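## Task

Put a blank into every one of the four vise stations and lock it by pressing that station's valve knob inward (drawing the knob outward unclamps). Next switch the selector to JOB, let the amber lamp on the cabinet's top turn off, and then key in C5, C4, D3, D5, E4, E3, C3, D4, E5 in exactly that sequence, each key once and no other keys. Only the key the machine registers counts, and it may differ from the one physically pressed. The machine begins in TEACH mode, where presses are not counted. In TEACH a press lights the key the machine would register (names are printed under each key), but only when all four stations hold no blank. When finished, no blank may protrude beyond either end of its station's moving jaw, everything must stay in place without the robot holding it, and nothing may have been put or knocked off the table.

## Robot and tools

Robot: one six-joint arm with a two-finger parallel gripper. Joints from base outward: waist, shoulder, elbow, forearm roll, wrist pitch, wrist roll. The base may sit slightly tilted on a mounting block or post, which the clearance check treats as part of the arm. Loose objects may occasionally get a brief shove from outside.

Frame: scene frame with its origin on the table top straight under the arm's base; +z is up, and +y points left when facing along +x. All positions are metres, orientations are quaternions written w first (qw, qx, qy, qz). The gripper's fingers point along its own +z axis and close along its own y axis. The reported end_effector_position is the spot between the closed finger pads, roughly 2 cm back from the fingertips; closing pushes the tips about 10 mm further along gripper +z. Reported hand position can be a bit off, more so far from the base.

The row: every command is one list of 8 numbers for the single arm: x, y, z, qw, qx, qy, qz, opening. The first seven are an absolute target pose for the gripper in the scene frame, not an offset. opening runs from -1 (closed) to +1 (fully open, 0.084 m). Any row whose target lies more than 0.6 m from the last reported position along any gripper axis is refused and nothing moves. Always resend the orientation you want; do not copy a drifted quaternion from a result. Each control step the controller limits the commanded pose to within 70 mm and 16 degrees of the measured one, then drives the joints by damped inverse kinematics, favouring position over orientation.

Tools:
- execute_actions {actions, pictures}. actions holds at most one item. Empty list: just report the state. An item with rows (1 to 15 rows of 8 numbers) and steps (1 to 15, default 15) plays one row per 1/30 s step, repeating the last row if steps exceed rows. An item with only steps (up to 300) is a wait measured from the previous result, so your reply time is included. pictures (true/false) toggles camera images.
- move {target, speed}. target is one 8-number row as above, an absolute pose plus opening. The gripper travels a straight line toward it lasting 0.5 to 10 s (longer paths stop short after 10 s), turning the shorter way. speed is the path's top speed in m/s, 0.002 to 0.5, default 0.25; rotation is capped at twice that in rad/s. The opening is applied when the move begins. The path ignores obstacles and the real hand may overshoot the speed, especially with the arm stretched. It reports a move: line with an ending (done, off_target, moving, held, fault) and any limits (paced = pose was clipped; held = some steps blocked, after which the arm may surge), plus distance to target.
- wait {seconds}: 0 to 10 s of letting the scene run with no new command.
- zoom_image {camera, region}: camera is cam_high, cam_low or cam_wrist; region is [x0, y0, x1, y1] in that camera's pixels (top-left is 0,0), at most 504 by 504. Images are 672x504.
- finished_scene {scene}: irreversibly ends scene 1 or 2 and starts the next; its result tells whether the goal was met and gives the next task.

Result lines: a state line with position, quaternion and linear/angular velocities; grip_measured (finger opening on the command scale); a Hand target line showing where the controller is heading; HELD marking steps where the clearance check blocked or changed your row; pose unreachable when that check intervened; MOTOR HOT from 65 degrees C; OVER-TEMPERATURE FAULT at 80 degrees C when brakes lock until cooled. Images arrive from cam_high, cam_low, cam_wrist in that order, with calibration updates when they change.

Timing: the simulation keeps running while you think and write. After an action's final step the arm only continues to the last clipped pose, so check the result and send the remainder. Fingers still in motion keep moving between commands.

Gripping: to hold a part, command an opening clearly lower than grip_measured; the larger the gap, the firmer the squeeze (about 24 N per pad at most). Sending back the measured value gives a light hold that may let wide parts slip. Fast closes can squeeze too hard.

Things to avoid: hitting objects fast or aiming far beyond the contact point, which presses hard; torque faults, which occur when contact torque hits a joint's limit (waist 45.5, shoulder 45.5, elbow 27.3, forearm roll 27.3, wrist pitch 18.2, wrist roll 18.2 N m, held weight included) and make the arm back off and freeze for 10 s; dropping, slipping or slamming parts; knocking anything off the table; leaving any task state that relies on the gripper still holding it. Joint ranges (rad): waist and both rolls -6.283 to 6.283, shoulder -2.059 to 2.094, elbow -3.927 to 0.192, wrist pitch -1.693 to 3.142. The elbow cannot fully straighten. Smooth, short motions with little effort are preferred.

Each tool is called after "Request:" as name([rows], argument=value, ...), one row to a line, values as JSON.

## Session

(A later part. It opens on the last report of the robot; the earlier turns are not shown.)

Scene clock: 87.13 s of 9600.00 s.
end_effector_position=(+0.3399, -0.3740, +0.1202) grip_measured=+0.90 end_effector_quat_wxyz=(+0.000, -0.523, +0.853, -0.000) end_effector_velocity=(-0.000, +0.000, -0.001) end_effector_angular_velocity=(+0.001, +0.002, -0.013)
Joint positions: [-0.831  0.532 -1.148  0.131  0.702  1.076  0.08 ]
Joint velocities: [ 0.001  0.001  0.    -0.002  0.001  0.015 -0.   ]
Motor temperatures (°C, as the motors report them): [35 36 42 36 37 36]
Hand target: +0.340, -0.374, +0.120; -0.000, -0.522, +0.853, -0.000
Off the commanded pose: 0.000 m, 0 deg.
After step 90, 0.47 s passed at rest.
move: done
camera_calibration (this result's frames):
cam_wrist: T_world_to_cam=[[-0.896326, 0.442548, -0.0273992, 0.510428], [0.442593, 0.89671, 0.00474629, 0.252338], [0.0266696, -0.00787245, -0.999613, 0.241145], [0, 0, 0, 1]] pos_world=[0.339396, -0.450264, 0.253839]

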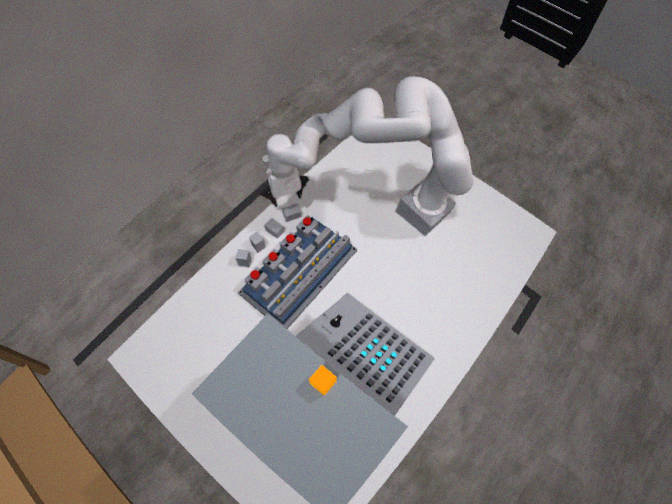

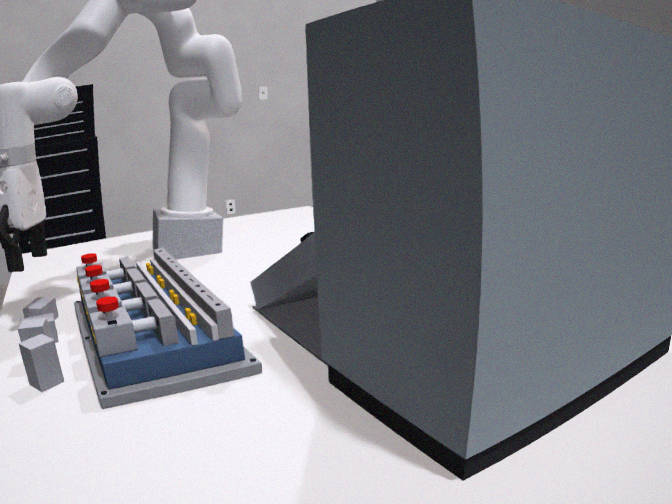

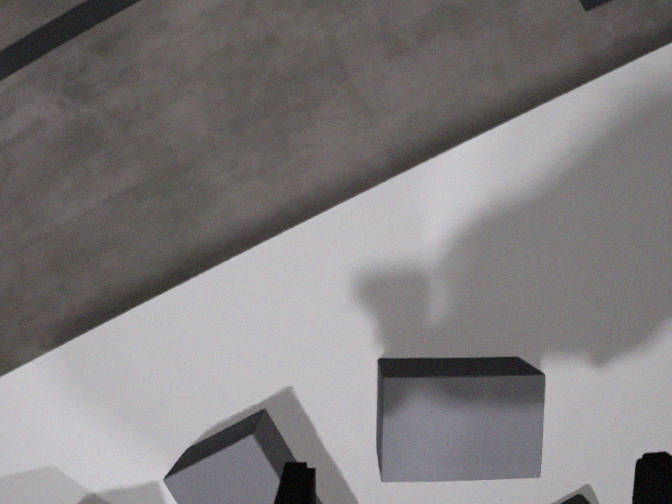

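Request:
move(target=[0.337,-0.375,0.035,0,0.522,-0.853,0,0.7], speed=0.08)

Request:
move(target=[0.337,-0.375,0.035,0,0.522,-0.853,0,0.05], speed=0.05)

Request:
move(target=[0.337,-0.375,0.19,0,0.522,-0.853,0,0.05], speed=0.15)

Request:
move(target=[0.3635,-0.169,0.19,0,0.707,-0.707,0,0.05], speed=0.15)

Request:
move(target=[0.3635,-0.169,0.135,0,0.707,-0.707,0,0.05], speed=0.08)

Scene clock: 92.23 s of 9600.00 s.
end_effector_position=(+0.3421, -0.3795, +0.0456) grip_measured=+0.86 end_effector_quat_wxyz=(+0.002, -0.523, +0.852, -0.011) end_effector_velocity=(-0.002, +0.001, +0.000) end_effector_angular_velocity=(+0.001, +0.001, -0.001)
Joint positions: [-0.815  0.709 -1.164  0.172  0.521  1.043  0.079]
Joint velocities: [-0.001 -0.005  0.007  0.    -0.    -0.001 -0.003]
Motor temperatures (°C, as the motors report them): [35 36 42 36 37 36]
Hand target: +0.337, -0.375, +0.035; -0.000, -0.522, +0.853, -0.000
Off the commanded pose: 0.013 m, 1 deg.
After step 90, 0.50 s passed at rest.
move: off_target
camera_calibration (this result's frames):
cam_wrist: T_world_to_cam=[[-0.896022, 0.441541, -0.0467594, 0.513113], [0.44218, 0.896918, -0.00379056, 0.257291], [0.0402657, -0.0240725, -0.998899, 0.155666], [0, 0, 0, 1]] pos_world=[0.339724, -0.453582, 0.180463]

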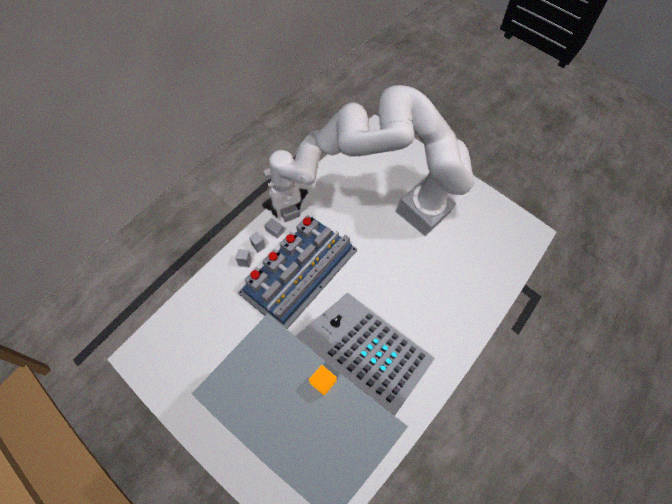

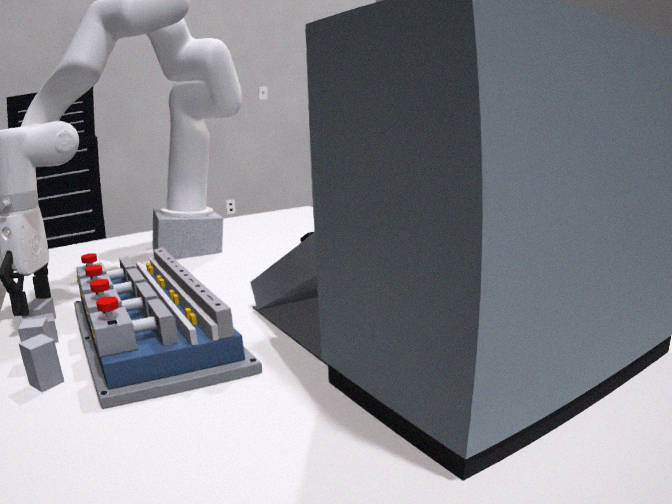

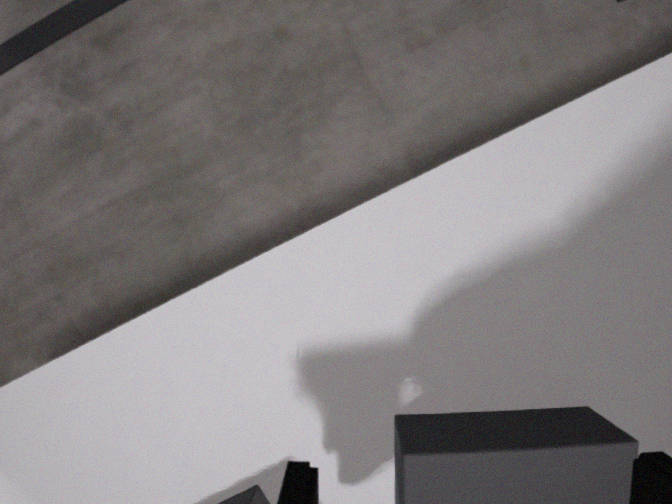

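Scene clock: 93.00 s of 9600.00 s.
end_effector_position=(+0.3422, -0.3794, +0.0455) grip_measured=+0.87 end_effector_quat_wxyz=(+0.002, -0.523, +0.852, -0.010) end_effector_velocity=(-0.002, +0.001, +0.000) end_effector_angular_velocity=(+0.003, +0.002, -0.000)
Joint positions: [-0.815  0.709 -1.164  0.173  0.521  1.043  0.079]
Joint velocities: [-0.001 -0.004  0.005 -0.     0.003 -0.    -0.003]
Motor temperatures (°C, as the motors report them): [35 36 42 36 37 36]
Hand target: +0.337, -0.375, +0.035; -0.000, -0.522, +0.853, -0.000
Off the commanded pose: 0.012 m, 1 deg.
move: off_target
camera_calibration (this result's frames):
cam_wrist: T_world_to_cam=[[-0.896102, 0.44138, -0.0467473, 0.513182], [0.442007, 0.897005, -0.00349447, 0.25724], [0.0403902, -0.023794, -0.998901, 0.155599], [0, 0, 0, 1]] pos_world=[0.339877, -0.453552, 0.180317]

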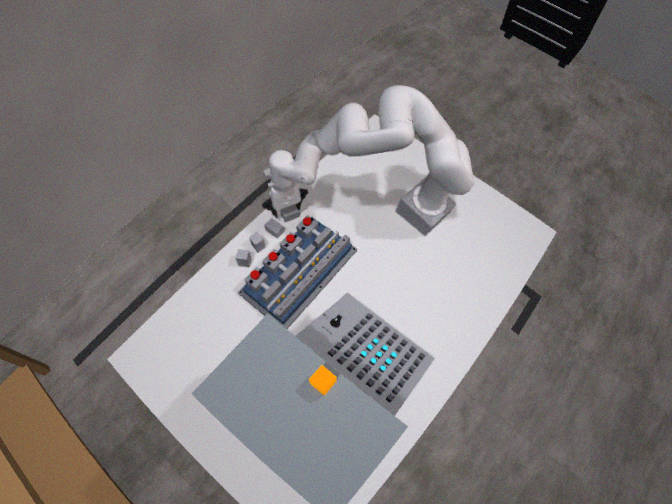

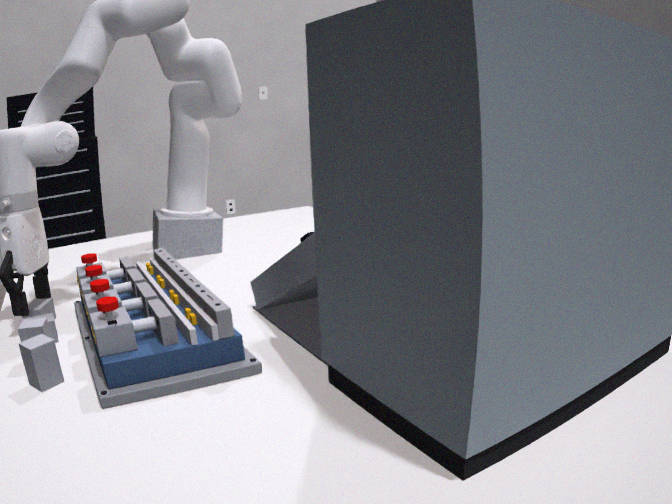

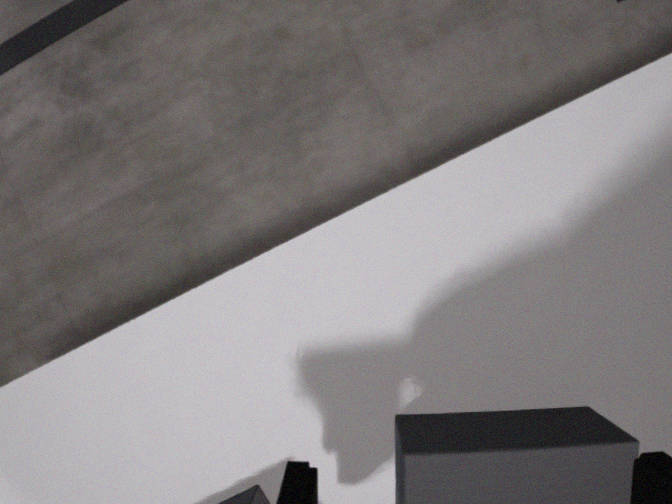

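Scene clock: 94.43 s of 9600.00 s.
end_effector_position=(+0.3371, -0.3749, +0.1889) grip_measured=+0.04 end_effector_quat_wxyz=(+0.000, -0.522, +0.853, +0.001) end_effector_velocity=(+0.002, -0.002, +0.007) end_effector_angular_velocity=(-0.006, -0.005, -0.000)
Joint positions: [-0.851  0.403 -1.181  0.11   0.867  1.085  0.046]
Joint velocities: [-0.001 -0.009 -0.007 -0.001  0.008  0.001 -0.   ]
Motor temperatures (°C, as the motors report them): [35 36 42 36 37 36]
Hand target: +0.337, -0.375, +0.190; +0.000, -0.522, +0.853, +0.000
Off the commanded pose: 0.001 m, 0 deg.
move: done
camera_calibration (this result's frames):
cam_wrist: T_world_to_cam=[[-0.895905, 0.443459, -0.0264277, 0.510252], [0.443471, 0.89627, 0.00574554, 0.253453], [0.0262343, -0.00657248, -0.999634, 0.310575], [0, 0, 0, 1]] pos_world=[0.33659, -0.451397, 0.32249]

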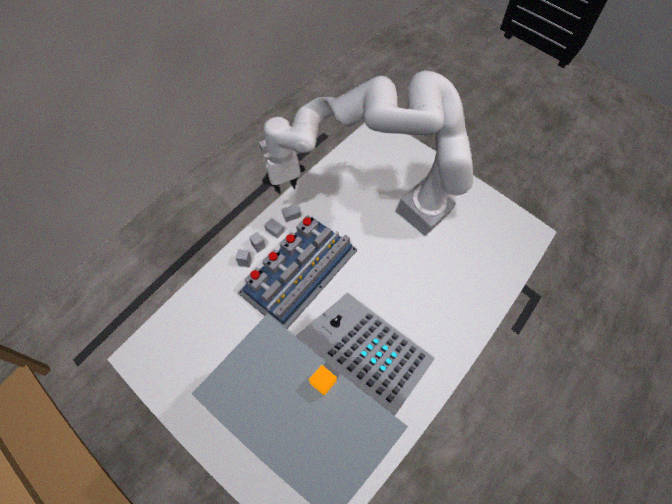

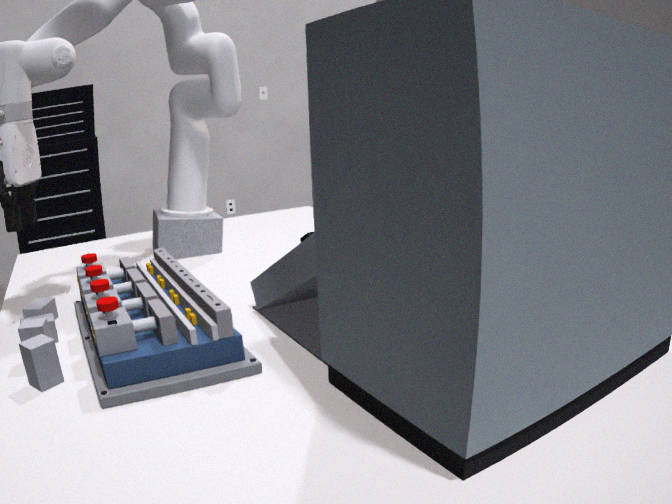

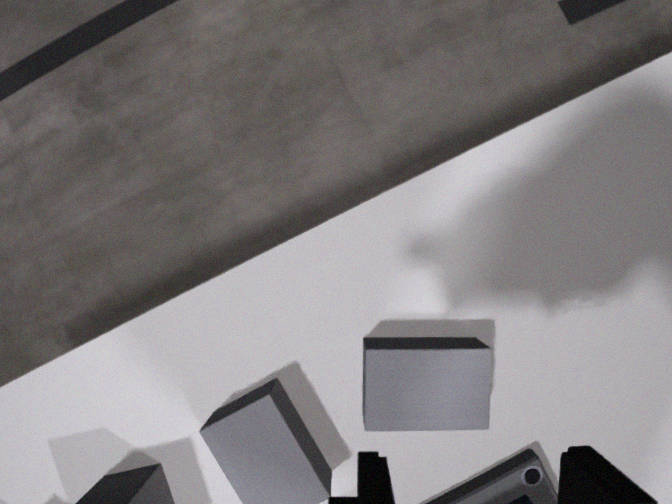

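Scene clock: 96.53 s of 9600.00 s.
end_effector_position=(+0.3636, -0.1697, +0.1901) grip_measured=+0.04 end_effector_quat_wxyz=(+0.000, +0.707, -0.707, -0.000) end_effector_velocity=(-0.000, +0.003, +0.000) end_effector_angular_velocity=(+0.001, +0.002, +0.005)
Joint positions: [-0.477  0.019 -0.731  0.155  0.766  0.949  0.046]
Joint velocities: [ 0.005 -0.004  0.003  0.     0.002  0.001 -0.   ]
Motor temperatures (°C, as the motors report them): [35 36 42 36 37 36]
Hand target: +0.364, -0.169, +0.190; +0.000, +0.707, -0.707, -0.000
Off the commanded pose: 0.001 m, 0 deg.
move: done
camera_calibration (this result's frames):
cam_wrist: T_world_to_cam=[[-0.999585, -0.0117022, -0.0263396, 0.403454], [-0.0118206, 0.999921, 0.00434626, 0.241121], [0.0262866, 0.0046558, -0.999644, 0.314337], [0, 0, 0, 1]] pos_world=[0.397873, -0.237845, 0.323804]

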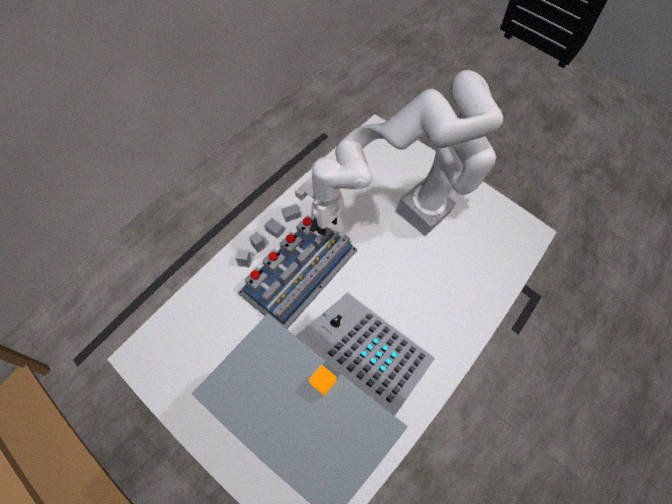

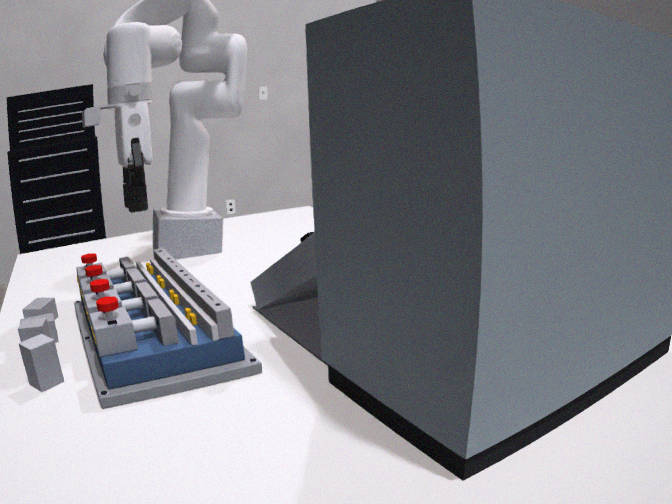

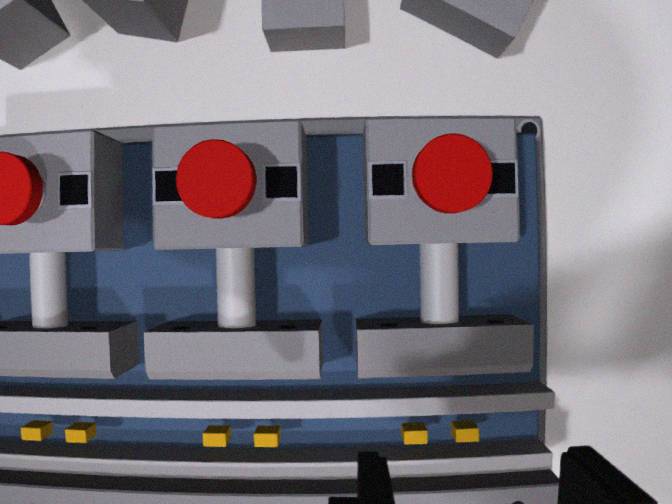

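Scene clock: 97.63 s of 9600.00 s.
end_effector_position=(+0.3635, -0.1691, +0.1356) grip_measured=+0.04 end_effector_quat_wxyz=(+0.000, +0.707, -0.707, +0.000) end_effector_velocity=(-0.000, +0.000, -0.003) end_effector_angular_velocity=(+0.000, +0.000, +0.000)
Joint positions: [-0.453  0.148 -0.692  0.194  0.598  0.923  0.046]
Joint velocities: [ 0.001  0.008  0.002  0.003 -0.01  -0.003 -0.   ]
Motor temperatures (°C, as the motors report them): [35 36 42 36 37 36]
Hand target: +0.363, -0.169, +0.135; +0.000, +0.707, -0.707, +0.000
Off the commanded pose: 0.001 m, 0 deg.
move: done
camera_calibration (this result's frames):
cam_wrist: T_world_to_cam=[[-0.999541, -0.0124929, -0.0275907, 0.40188], [-0.0126139, 0.999912, 0.00421317, 0.241081], [0.0275356, 0.00455926, -0.99961, 0.259371], [0, 0, 0, 1]] pos_world=[0.397595, -0.237222, 0.269342]

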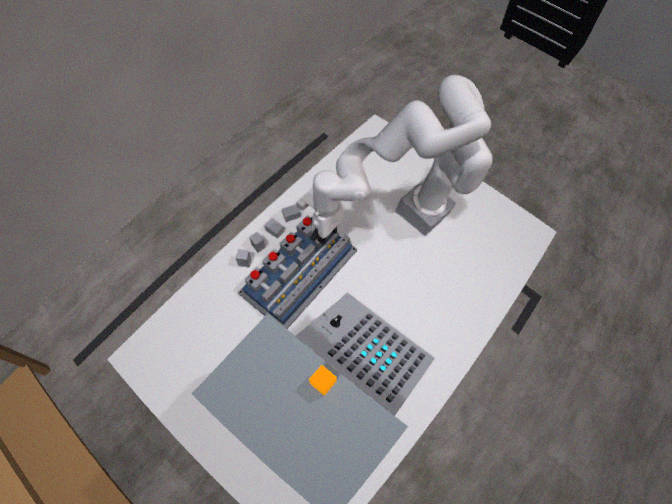

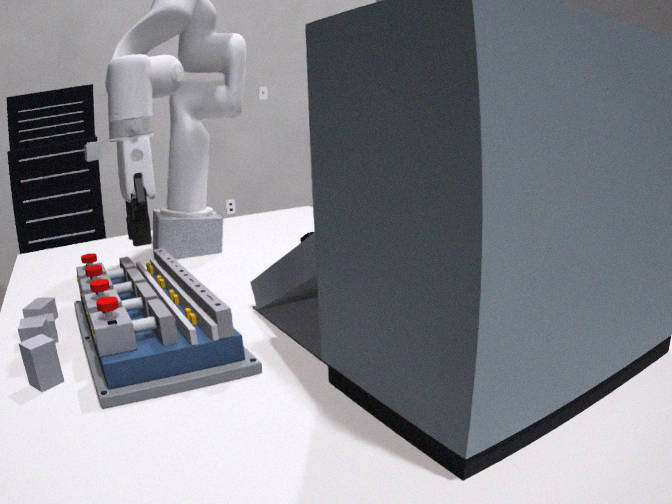

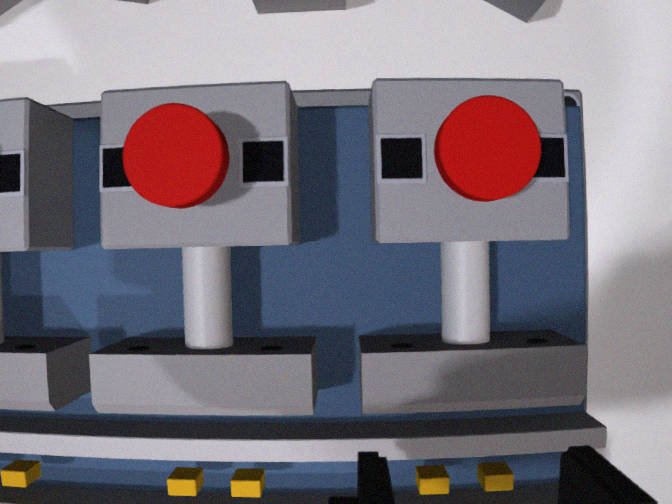

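Request:
move(target=[0.330,-0.374,0.19,0,0.522,-0.853,0,0.85], speed=0.2)

Request:
move(target=[0.330,-0.374,0.075,0,0.522,-0.853,0,0.85], speed=0.1)

Scene clock: 105.90 s of 9600.00 s.
end_effector_position=(+0.3300, -0.3732, +0.1897) grip_measured=+0.85 end_effector_quat_wxyz=(+0.001, -0.522, +0.853, +0.000) end_effector_velocity=(+0.000, -0.003, +0.001) end_effector_angular_velocity=(-0.001, -0.001, -0.005)
Joint positions: [-0.86   0.384 -1.155  0.11   0.859  1.075  0.078]
Joint velocities: [-0.004  0.006 -0.011 -0.001  0.004  0.003 -0.   ]
Motor temperatures (°C, as the motors report them): [35 36 42 36 37 36]
Hand target: +0.330, -0.374, +0.190; +0.001, -0.522, +0.853, +0.000
Off the commanded pose: 0.001 m, 0 deg.
After step 90, 3.53 s passed at rest.
move: done
camera_calibration (this result's frames):
cam_wrist: T_world_to_cam=[[-0.896238, 0.442702, -0.0278105, 0.503239], [0.442716, 0.896642, 0.00599847, 0.255423], [0.0275916, -0.00693609, -0.999595, 0.310927], [0, 0, 0, 1]] pos_world=[0.329363, -0.449651, 0.323264]

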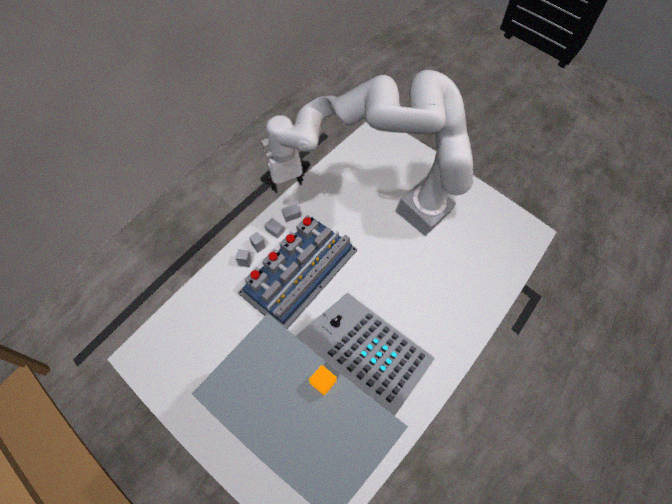

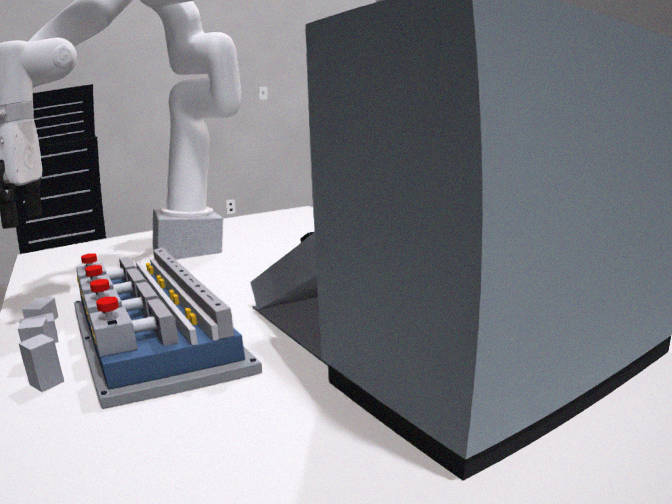

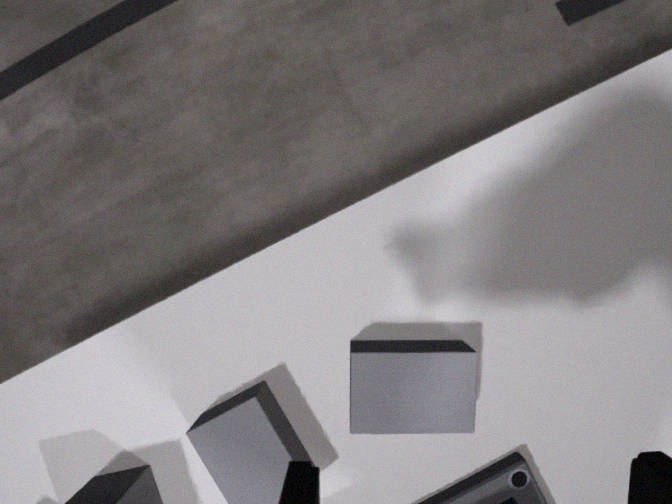

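Scene clock: 107.50 s of 9600.00 s.
end_effector_position=(+0.3299, -0.3740, +0.0757) grip_measured=+0.85 end_effector_quat_wxyz=(-0.000, -0.522, +0.853, -0.000) end_effector_velocity=(-0.001, +0.002, -0.004) end_effector_angular_velocity=(+0.005, +0.004, -0.000)
Joint positions: [-0.835  0.615 -1.121  0.151  0.592  1.049  0.078]
Joint velocities: [ 0.001  0.008  0.001  0.001 -0.003 -0.001 -0.   ]
Motor temperatures (°C, as the motors report them): [35 36 42 36 37 36]
Hand target: +0.330, -0.374, +0.075; -0.000, -0.522, +0.853, -0.000
Off the commanded pose: 0.001 m, 0 deg.
move: done
camera_calibration (this result's frames):
cam_wrist: T_world_to_cam=[[-0.89568, 0.443827, -0.0278256, 0.500545], [0.443893, 0.89607, 0.00408011, 0.256409], [0.0267446, -0.00869715, -0.999604, 0.196683], [0, 0, 0, 1]] pos_world=[0.32925, -0.450205, 0.209487]

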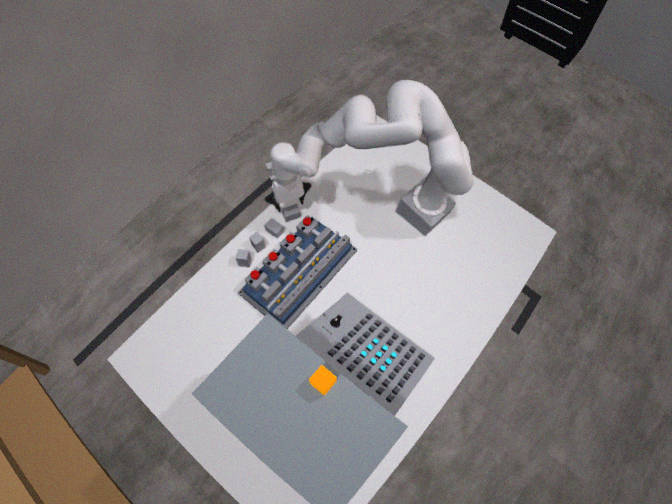

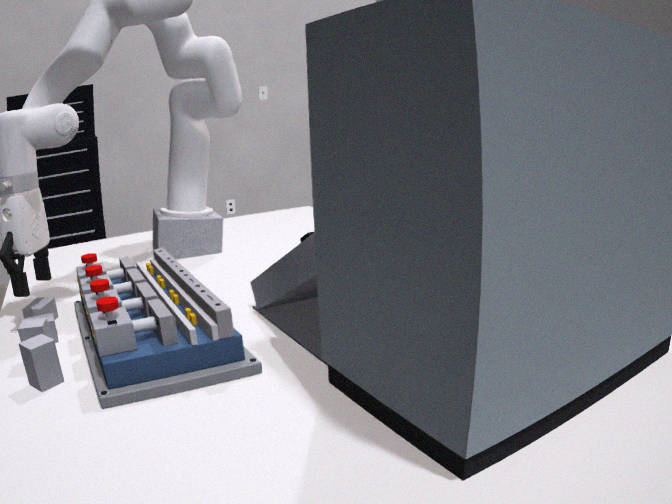

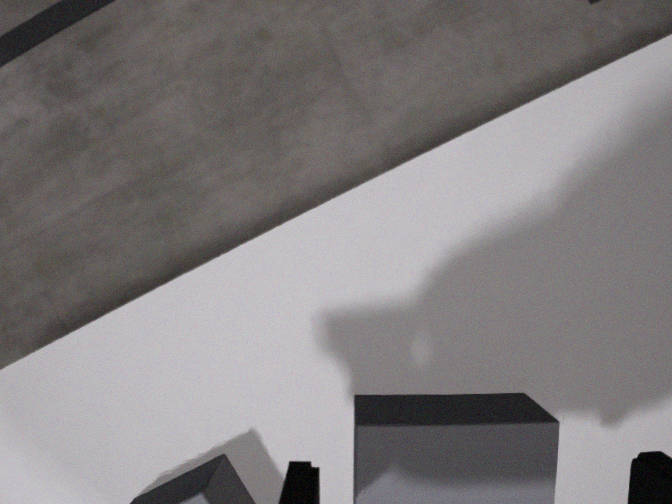

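Request:
move(target=[0.330,-0.374,0.035,0,0.522,-0.853,0,0.85], speed=0.05)

Request:
move(target=[0.330,-0.374,0.035,0,0.522,-0.853,0,0.05], speed=0.05)

Scene clock: 112.70 s of 9600.00 s.
end_effector_position=(+0.3300, -0.3741, +0.0355) grip_measured=+0.85 end_effector_quat_wxyz=(-0.000, -0.522, +0.853, -0.000) end_effector_velocity=(+0.000, -0.000, -0.002) end_effector_angular_velocity=(-0.001, -0.001, +0.000)
Joint positions: [-0.824  0.716 -1.14   0.174  0.512  1.032  0.078]
Joint velocities: [ 0.001  0.006 -0.002  0.002 -0.004 -0.001  0.   ]
Motor temperatures (°C, as the motors report them): [35 36 42 36 37 36]
Hand target: +0.330, -0.374, +0.035; -0.000, -0.522, +0.853, -0.000
Off the commanded pose: 0.001 m, 0 deg.
After step 90, 1.03 s passed at rest.
move: done
camera_calibration (this result's frames):
cam_wrist: T_world_to_cam=[[-0.895761, 0.443672, -0.0276849, 0.499549], [0.443728, 0.89615, 0.00442507, 0.256651], [0.0267732, -0.00832079, -0.999607, 0.1566], [0, 0, 0, 1]] pos_world=[0.3294, -0.450331, 0.169232]

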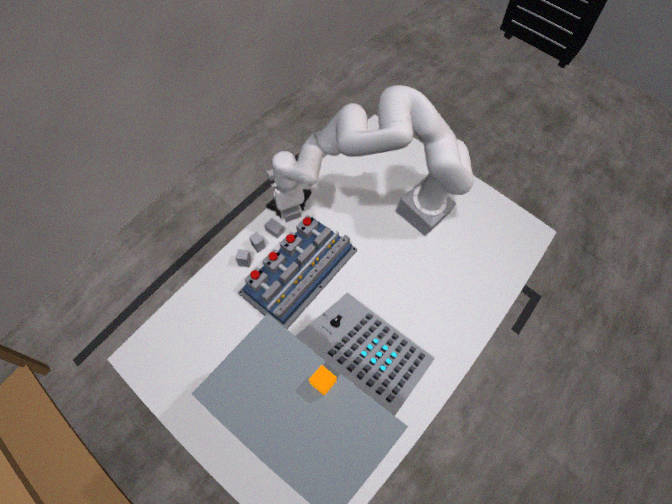

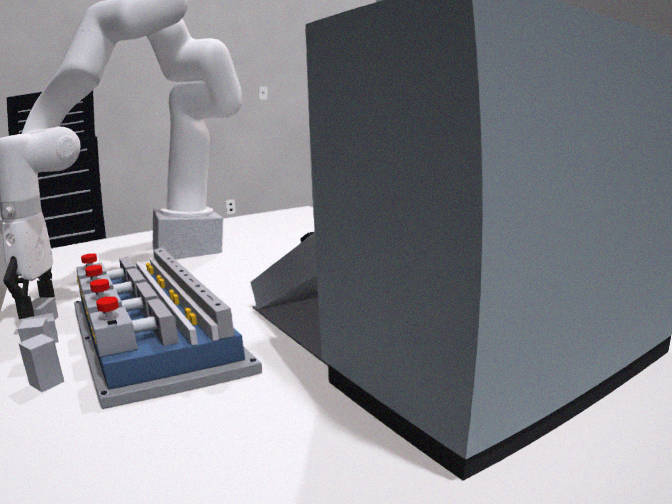

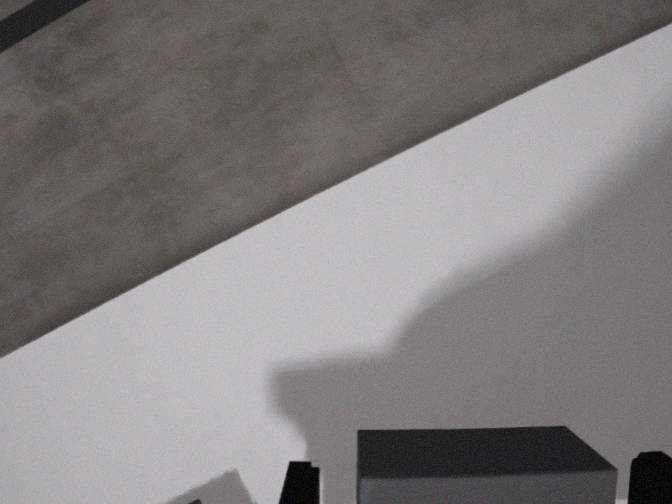

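Scene clock: 113.40 s of 9600.00 s.
end_effector_position=(+0.3301, -0.3742, +0.0354) grip_measured=+0.37 end_effector_quat_wxyz=(+0.000, -0.522, +0.853, -0.000) end_effector_velocity=(+0.000, -0.000, -0.000) end_effector_angular_velocity=(-0.001, -0.000, +0.000)
Joint positions: [-0.824  0.716 -1.14   0.175  0.512  1.032  0.06 ]
Joint velocities: [ 0.     0.001  0.     0.    -0.002 -0.     0.   ]
Motor temperatures (°C, as the motors report them): [35 36 42 36 37 36]
Hand target: +0.330, -0.374, +0.035; -0.000, -0.522, +0.853, +0.000
Off the commanded pose: 0.000 m, 0 deg.
move: done
camera_calibration (this result's frames):
cam_wrist: T_world_to_cam=[[-0.895768, 0.443651, -0.027813, 0.499662], [0.443704, 0.896162, 0.00459351, 0.256695], [0.0269628, -0.00822601, -0.999603, 0.156441], [0, 0, 0, 1]] pos_world=[0.329467, -0.450429, 0.169096]

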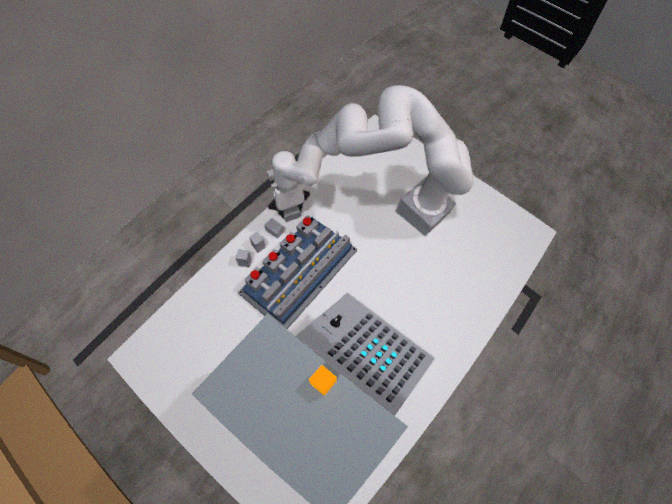

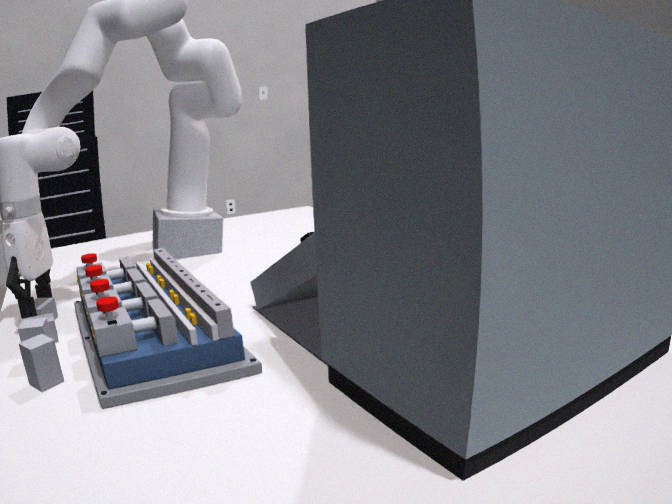

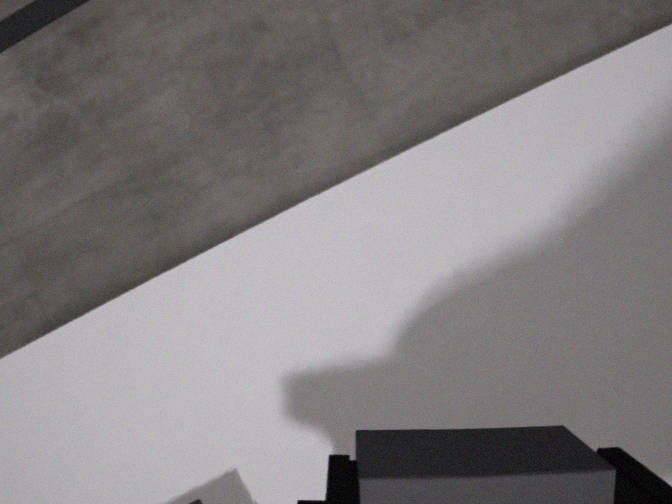

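Request:
move(target=[0.330,-0.374,0.19,0,0.522,-0.853,0,0.05], speed=0.15)

Request:
move(target=[0.358,-0.169,0.19,0,0.707,-0.707,0,0.05], speed=0.15)

Request:
move(target=[0.358,-0.169,0.145,0,0.707,-0.707,0,0.05], speed=0.08)

Scene clock: 116.87 s of 9600.00 s.
end_effector_position=(+0.3301, -0.3739, +0.1888) grip_measured=+0.37 end_effector_quat_wxyz=(+0.000, -0.522, +0.853, +0.001) end_effector_velocity=(+0.002, -0.002, +0.007) end_effector_angular_velocity=(-0.007, -0.006, +0.000)
Joint positions: [-0.86   0.388 -1.158  0.109  0.86   1.076  0.06 ]
Joint velocities: [-0.001 -0.009 -0.008 -0.001  0.009  0.001 -0.   ]
Motor temperatures (°C, as the motors report them): [35 36 42 36 37 36]
Hand target: +0.330, -0.374, +0.190; +0.000, -0.522, +0.853, +0.000
Off the commanded pose: 0.001 m, 0 deg.
move: done
camera_calibration (this result's frames):
cam_wrist: T_world_to_cam=[[-0.895904, 0.443467, -0.0263189, 0.503481], [0.443474, 0.896268, 0.00590344, 0.255641], [0.0262067, -0.00638281, -0.999636, 0.310783], [0, 0, 0, 1]] pos_world=[0.329556, -0.450417, 0.322412]

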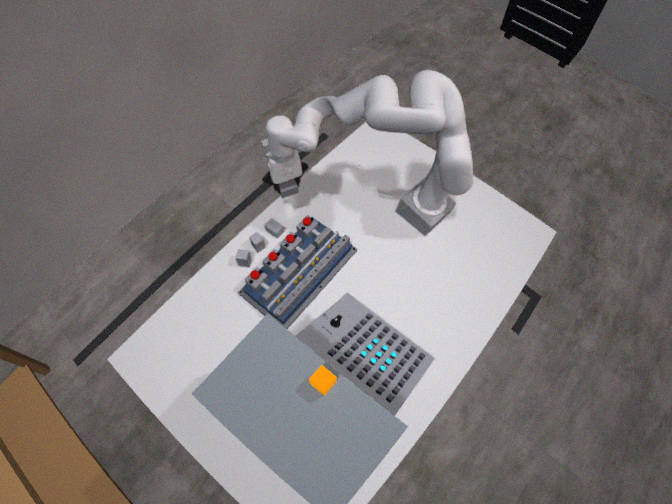

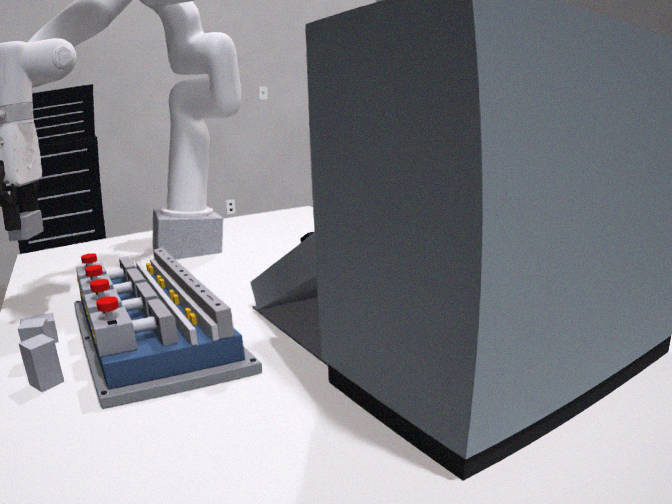

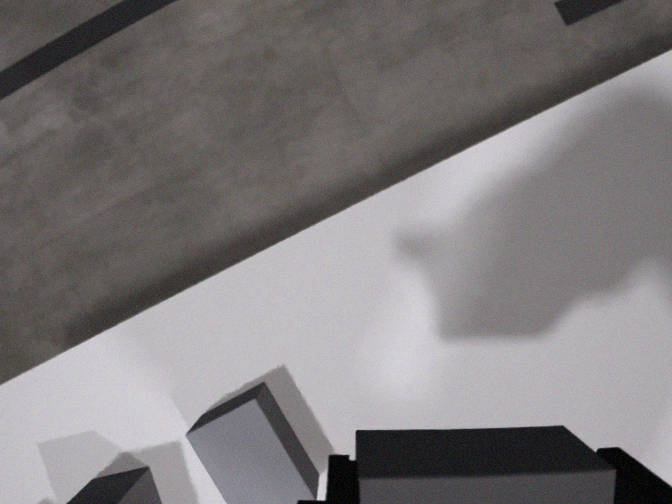

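Scene clock: 118.97 s of 9600.00 s.
end_effector_position=(+0.3581, -0.1697, +0.1901) grip_measured=+0.37 end_effector_quat_wxyz=(+0.000, +0.707, -0.707, -0.000) end_effector_velocity=(+0.000, +0.003, +0.000) end_effector_angular_velocity=(+0.001, +0.001, +0.005)
Joint positions: [-0.483  0.005 -0.714  0.155  0.764  0.942  0.06 ]
Joint velocities: [ 0.005 -0.004  0.003  0.     0.001  0.    -0.   ]
Motor temperatures (°C, as the motors report them): [35 36 42 36 37 36]
Hand target: +0.358, -0.169, +0.190; +0.000, +0.707, -0.707, -0.000
Off the commanded pose: 0.001 m, 0 deg.
move: done
camera_calibration (this result's frames):
cam_wrist: T_world_to_cam=[[-0.999584, -0.0117039, -0.0263483, 0.397954], [-0.0118223, 0.999921, 0.00434159, 0.241067], [0.0262954, 0.00465128, -0.999643, 0.314481], [0, 0, 0, 1]] pos_world=[0.392369, -0.237853, 0.323807]

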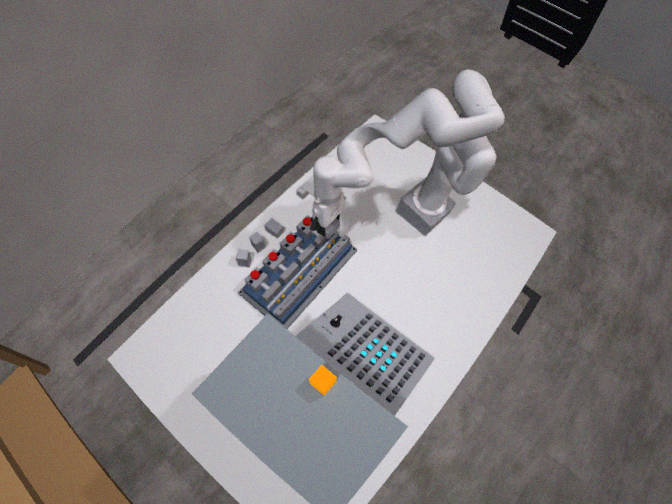

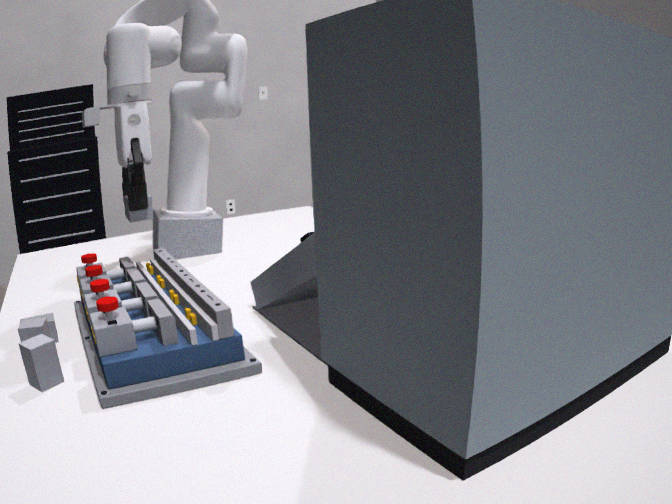

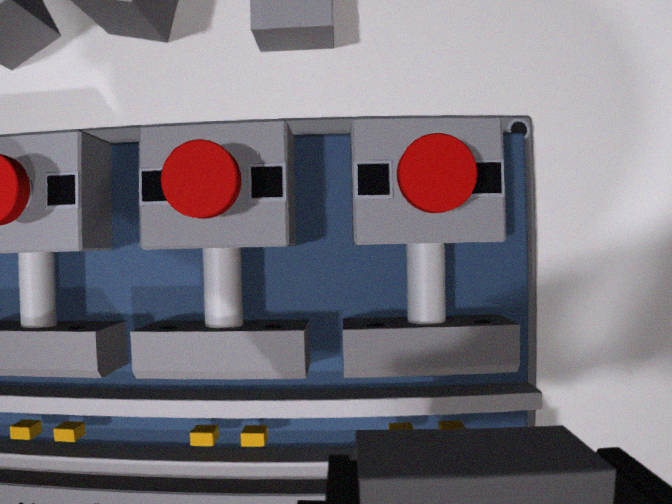

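Scene clock: 119.93 s of 9600.00 s.
end_effector_position=(+0.3580, -0.1691, +0.1456) grip_measured=+0.37 end_effector_quat_wxyz=(+0.000, +0.707, -0.707, +0.000) end_effector_velocity=(-0.001, +0.001, -0.004) end_effector_angular_velocity=(+0.002, +0.003, +0.000)
Joint positions: [-0.464  0.108 -0.679  0.186  0.624  0.922  0.06 ]
Joint velocities: [ 0.001  0.008  0.002  0.003 -0.007 -0.002 -0.   ]
Motor temperatures (°C, as the motors report them): [35 36 42 36 37 36]
Hand target: +0.358, -0.169, +0.145; +0.000, +0.707, -0.707, +0.000
Off the commanded pose: 0.001 m, 0 deg.
move: done
camera_calibration (this result's frames):
cam_wrist: T_world_to_cam=[[-0.999539, -0.0125217, -0.0276752, 0.39672], [-0.0126433, 0.999911, 0.00422527, 0.240991], [0.0276198, 0.00457323, -0.999608, 0.269494], [0, 0, 0, 1]] pos_world=[0.392141, -0.237234, 0.27935]

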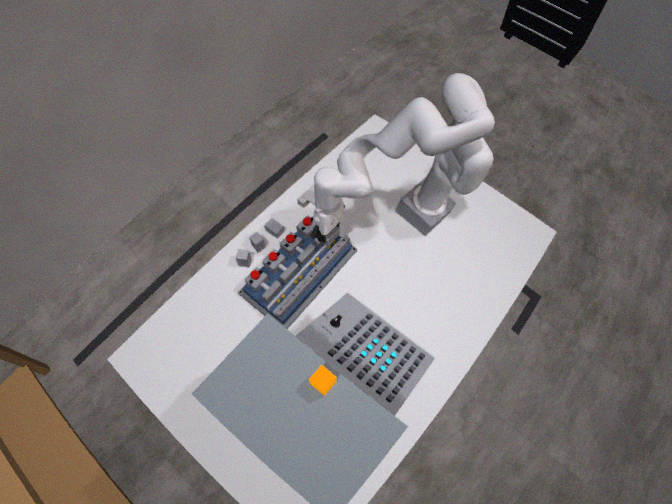

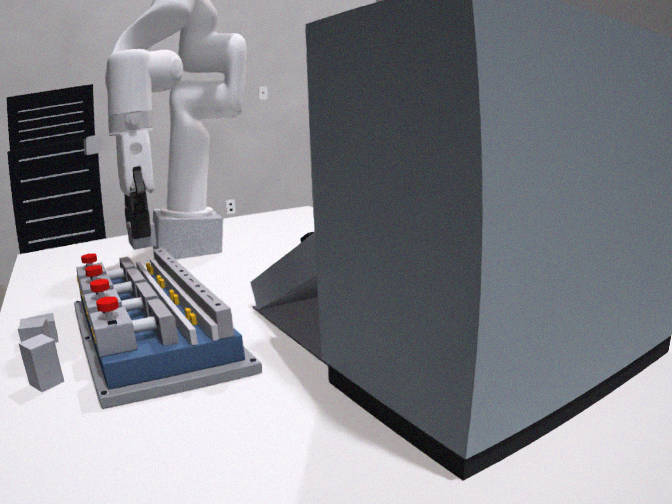

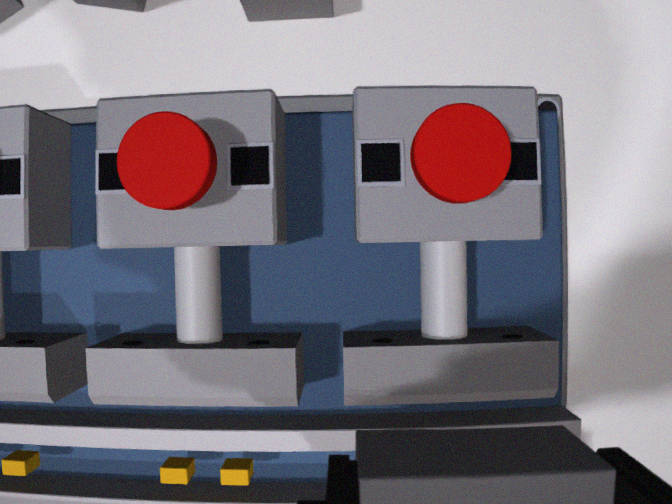

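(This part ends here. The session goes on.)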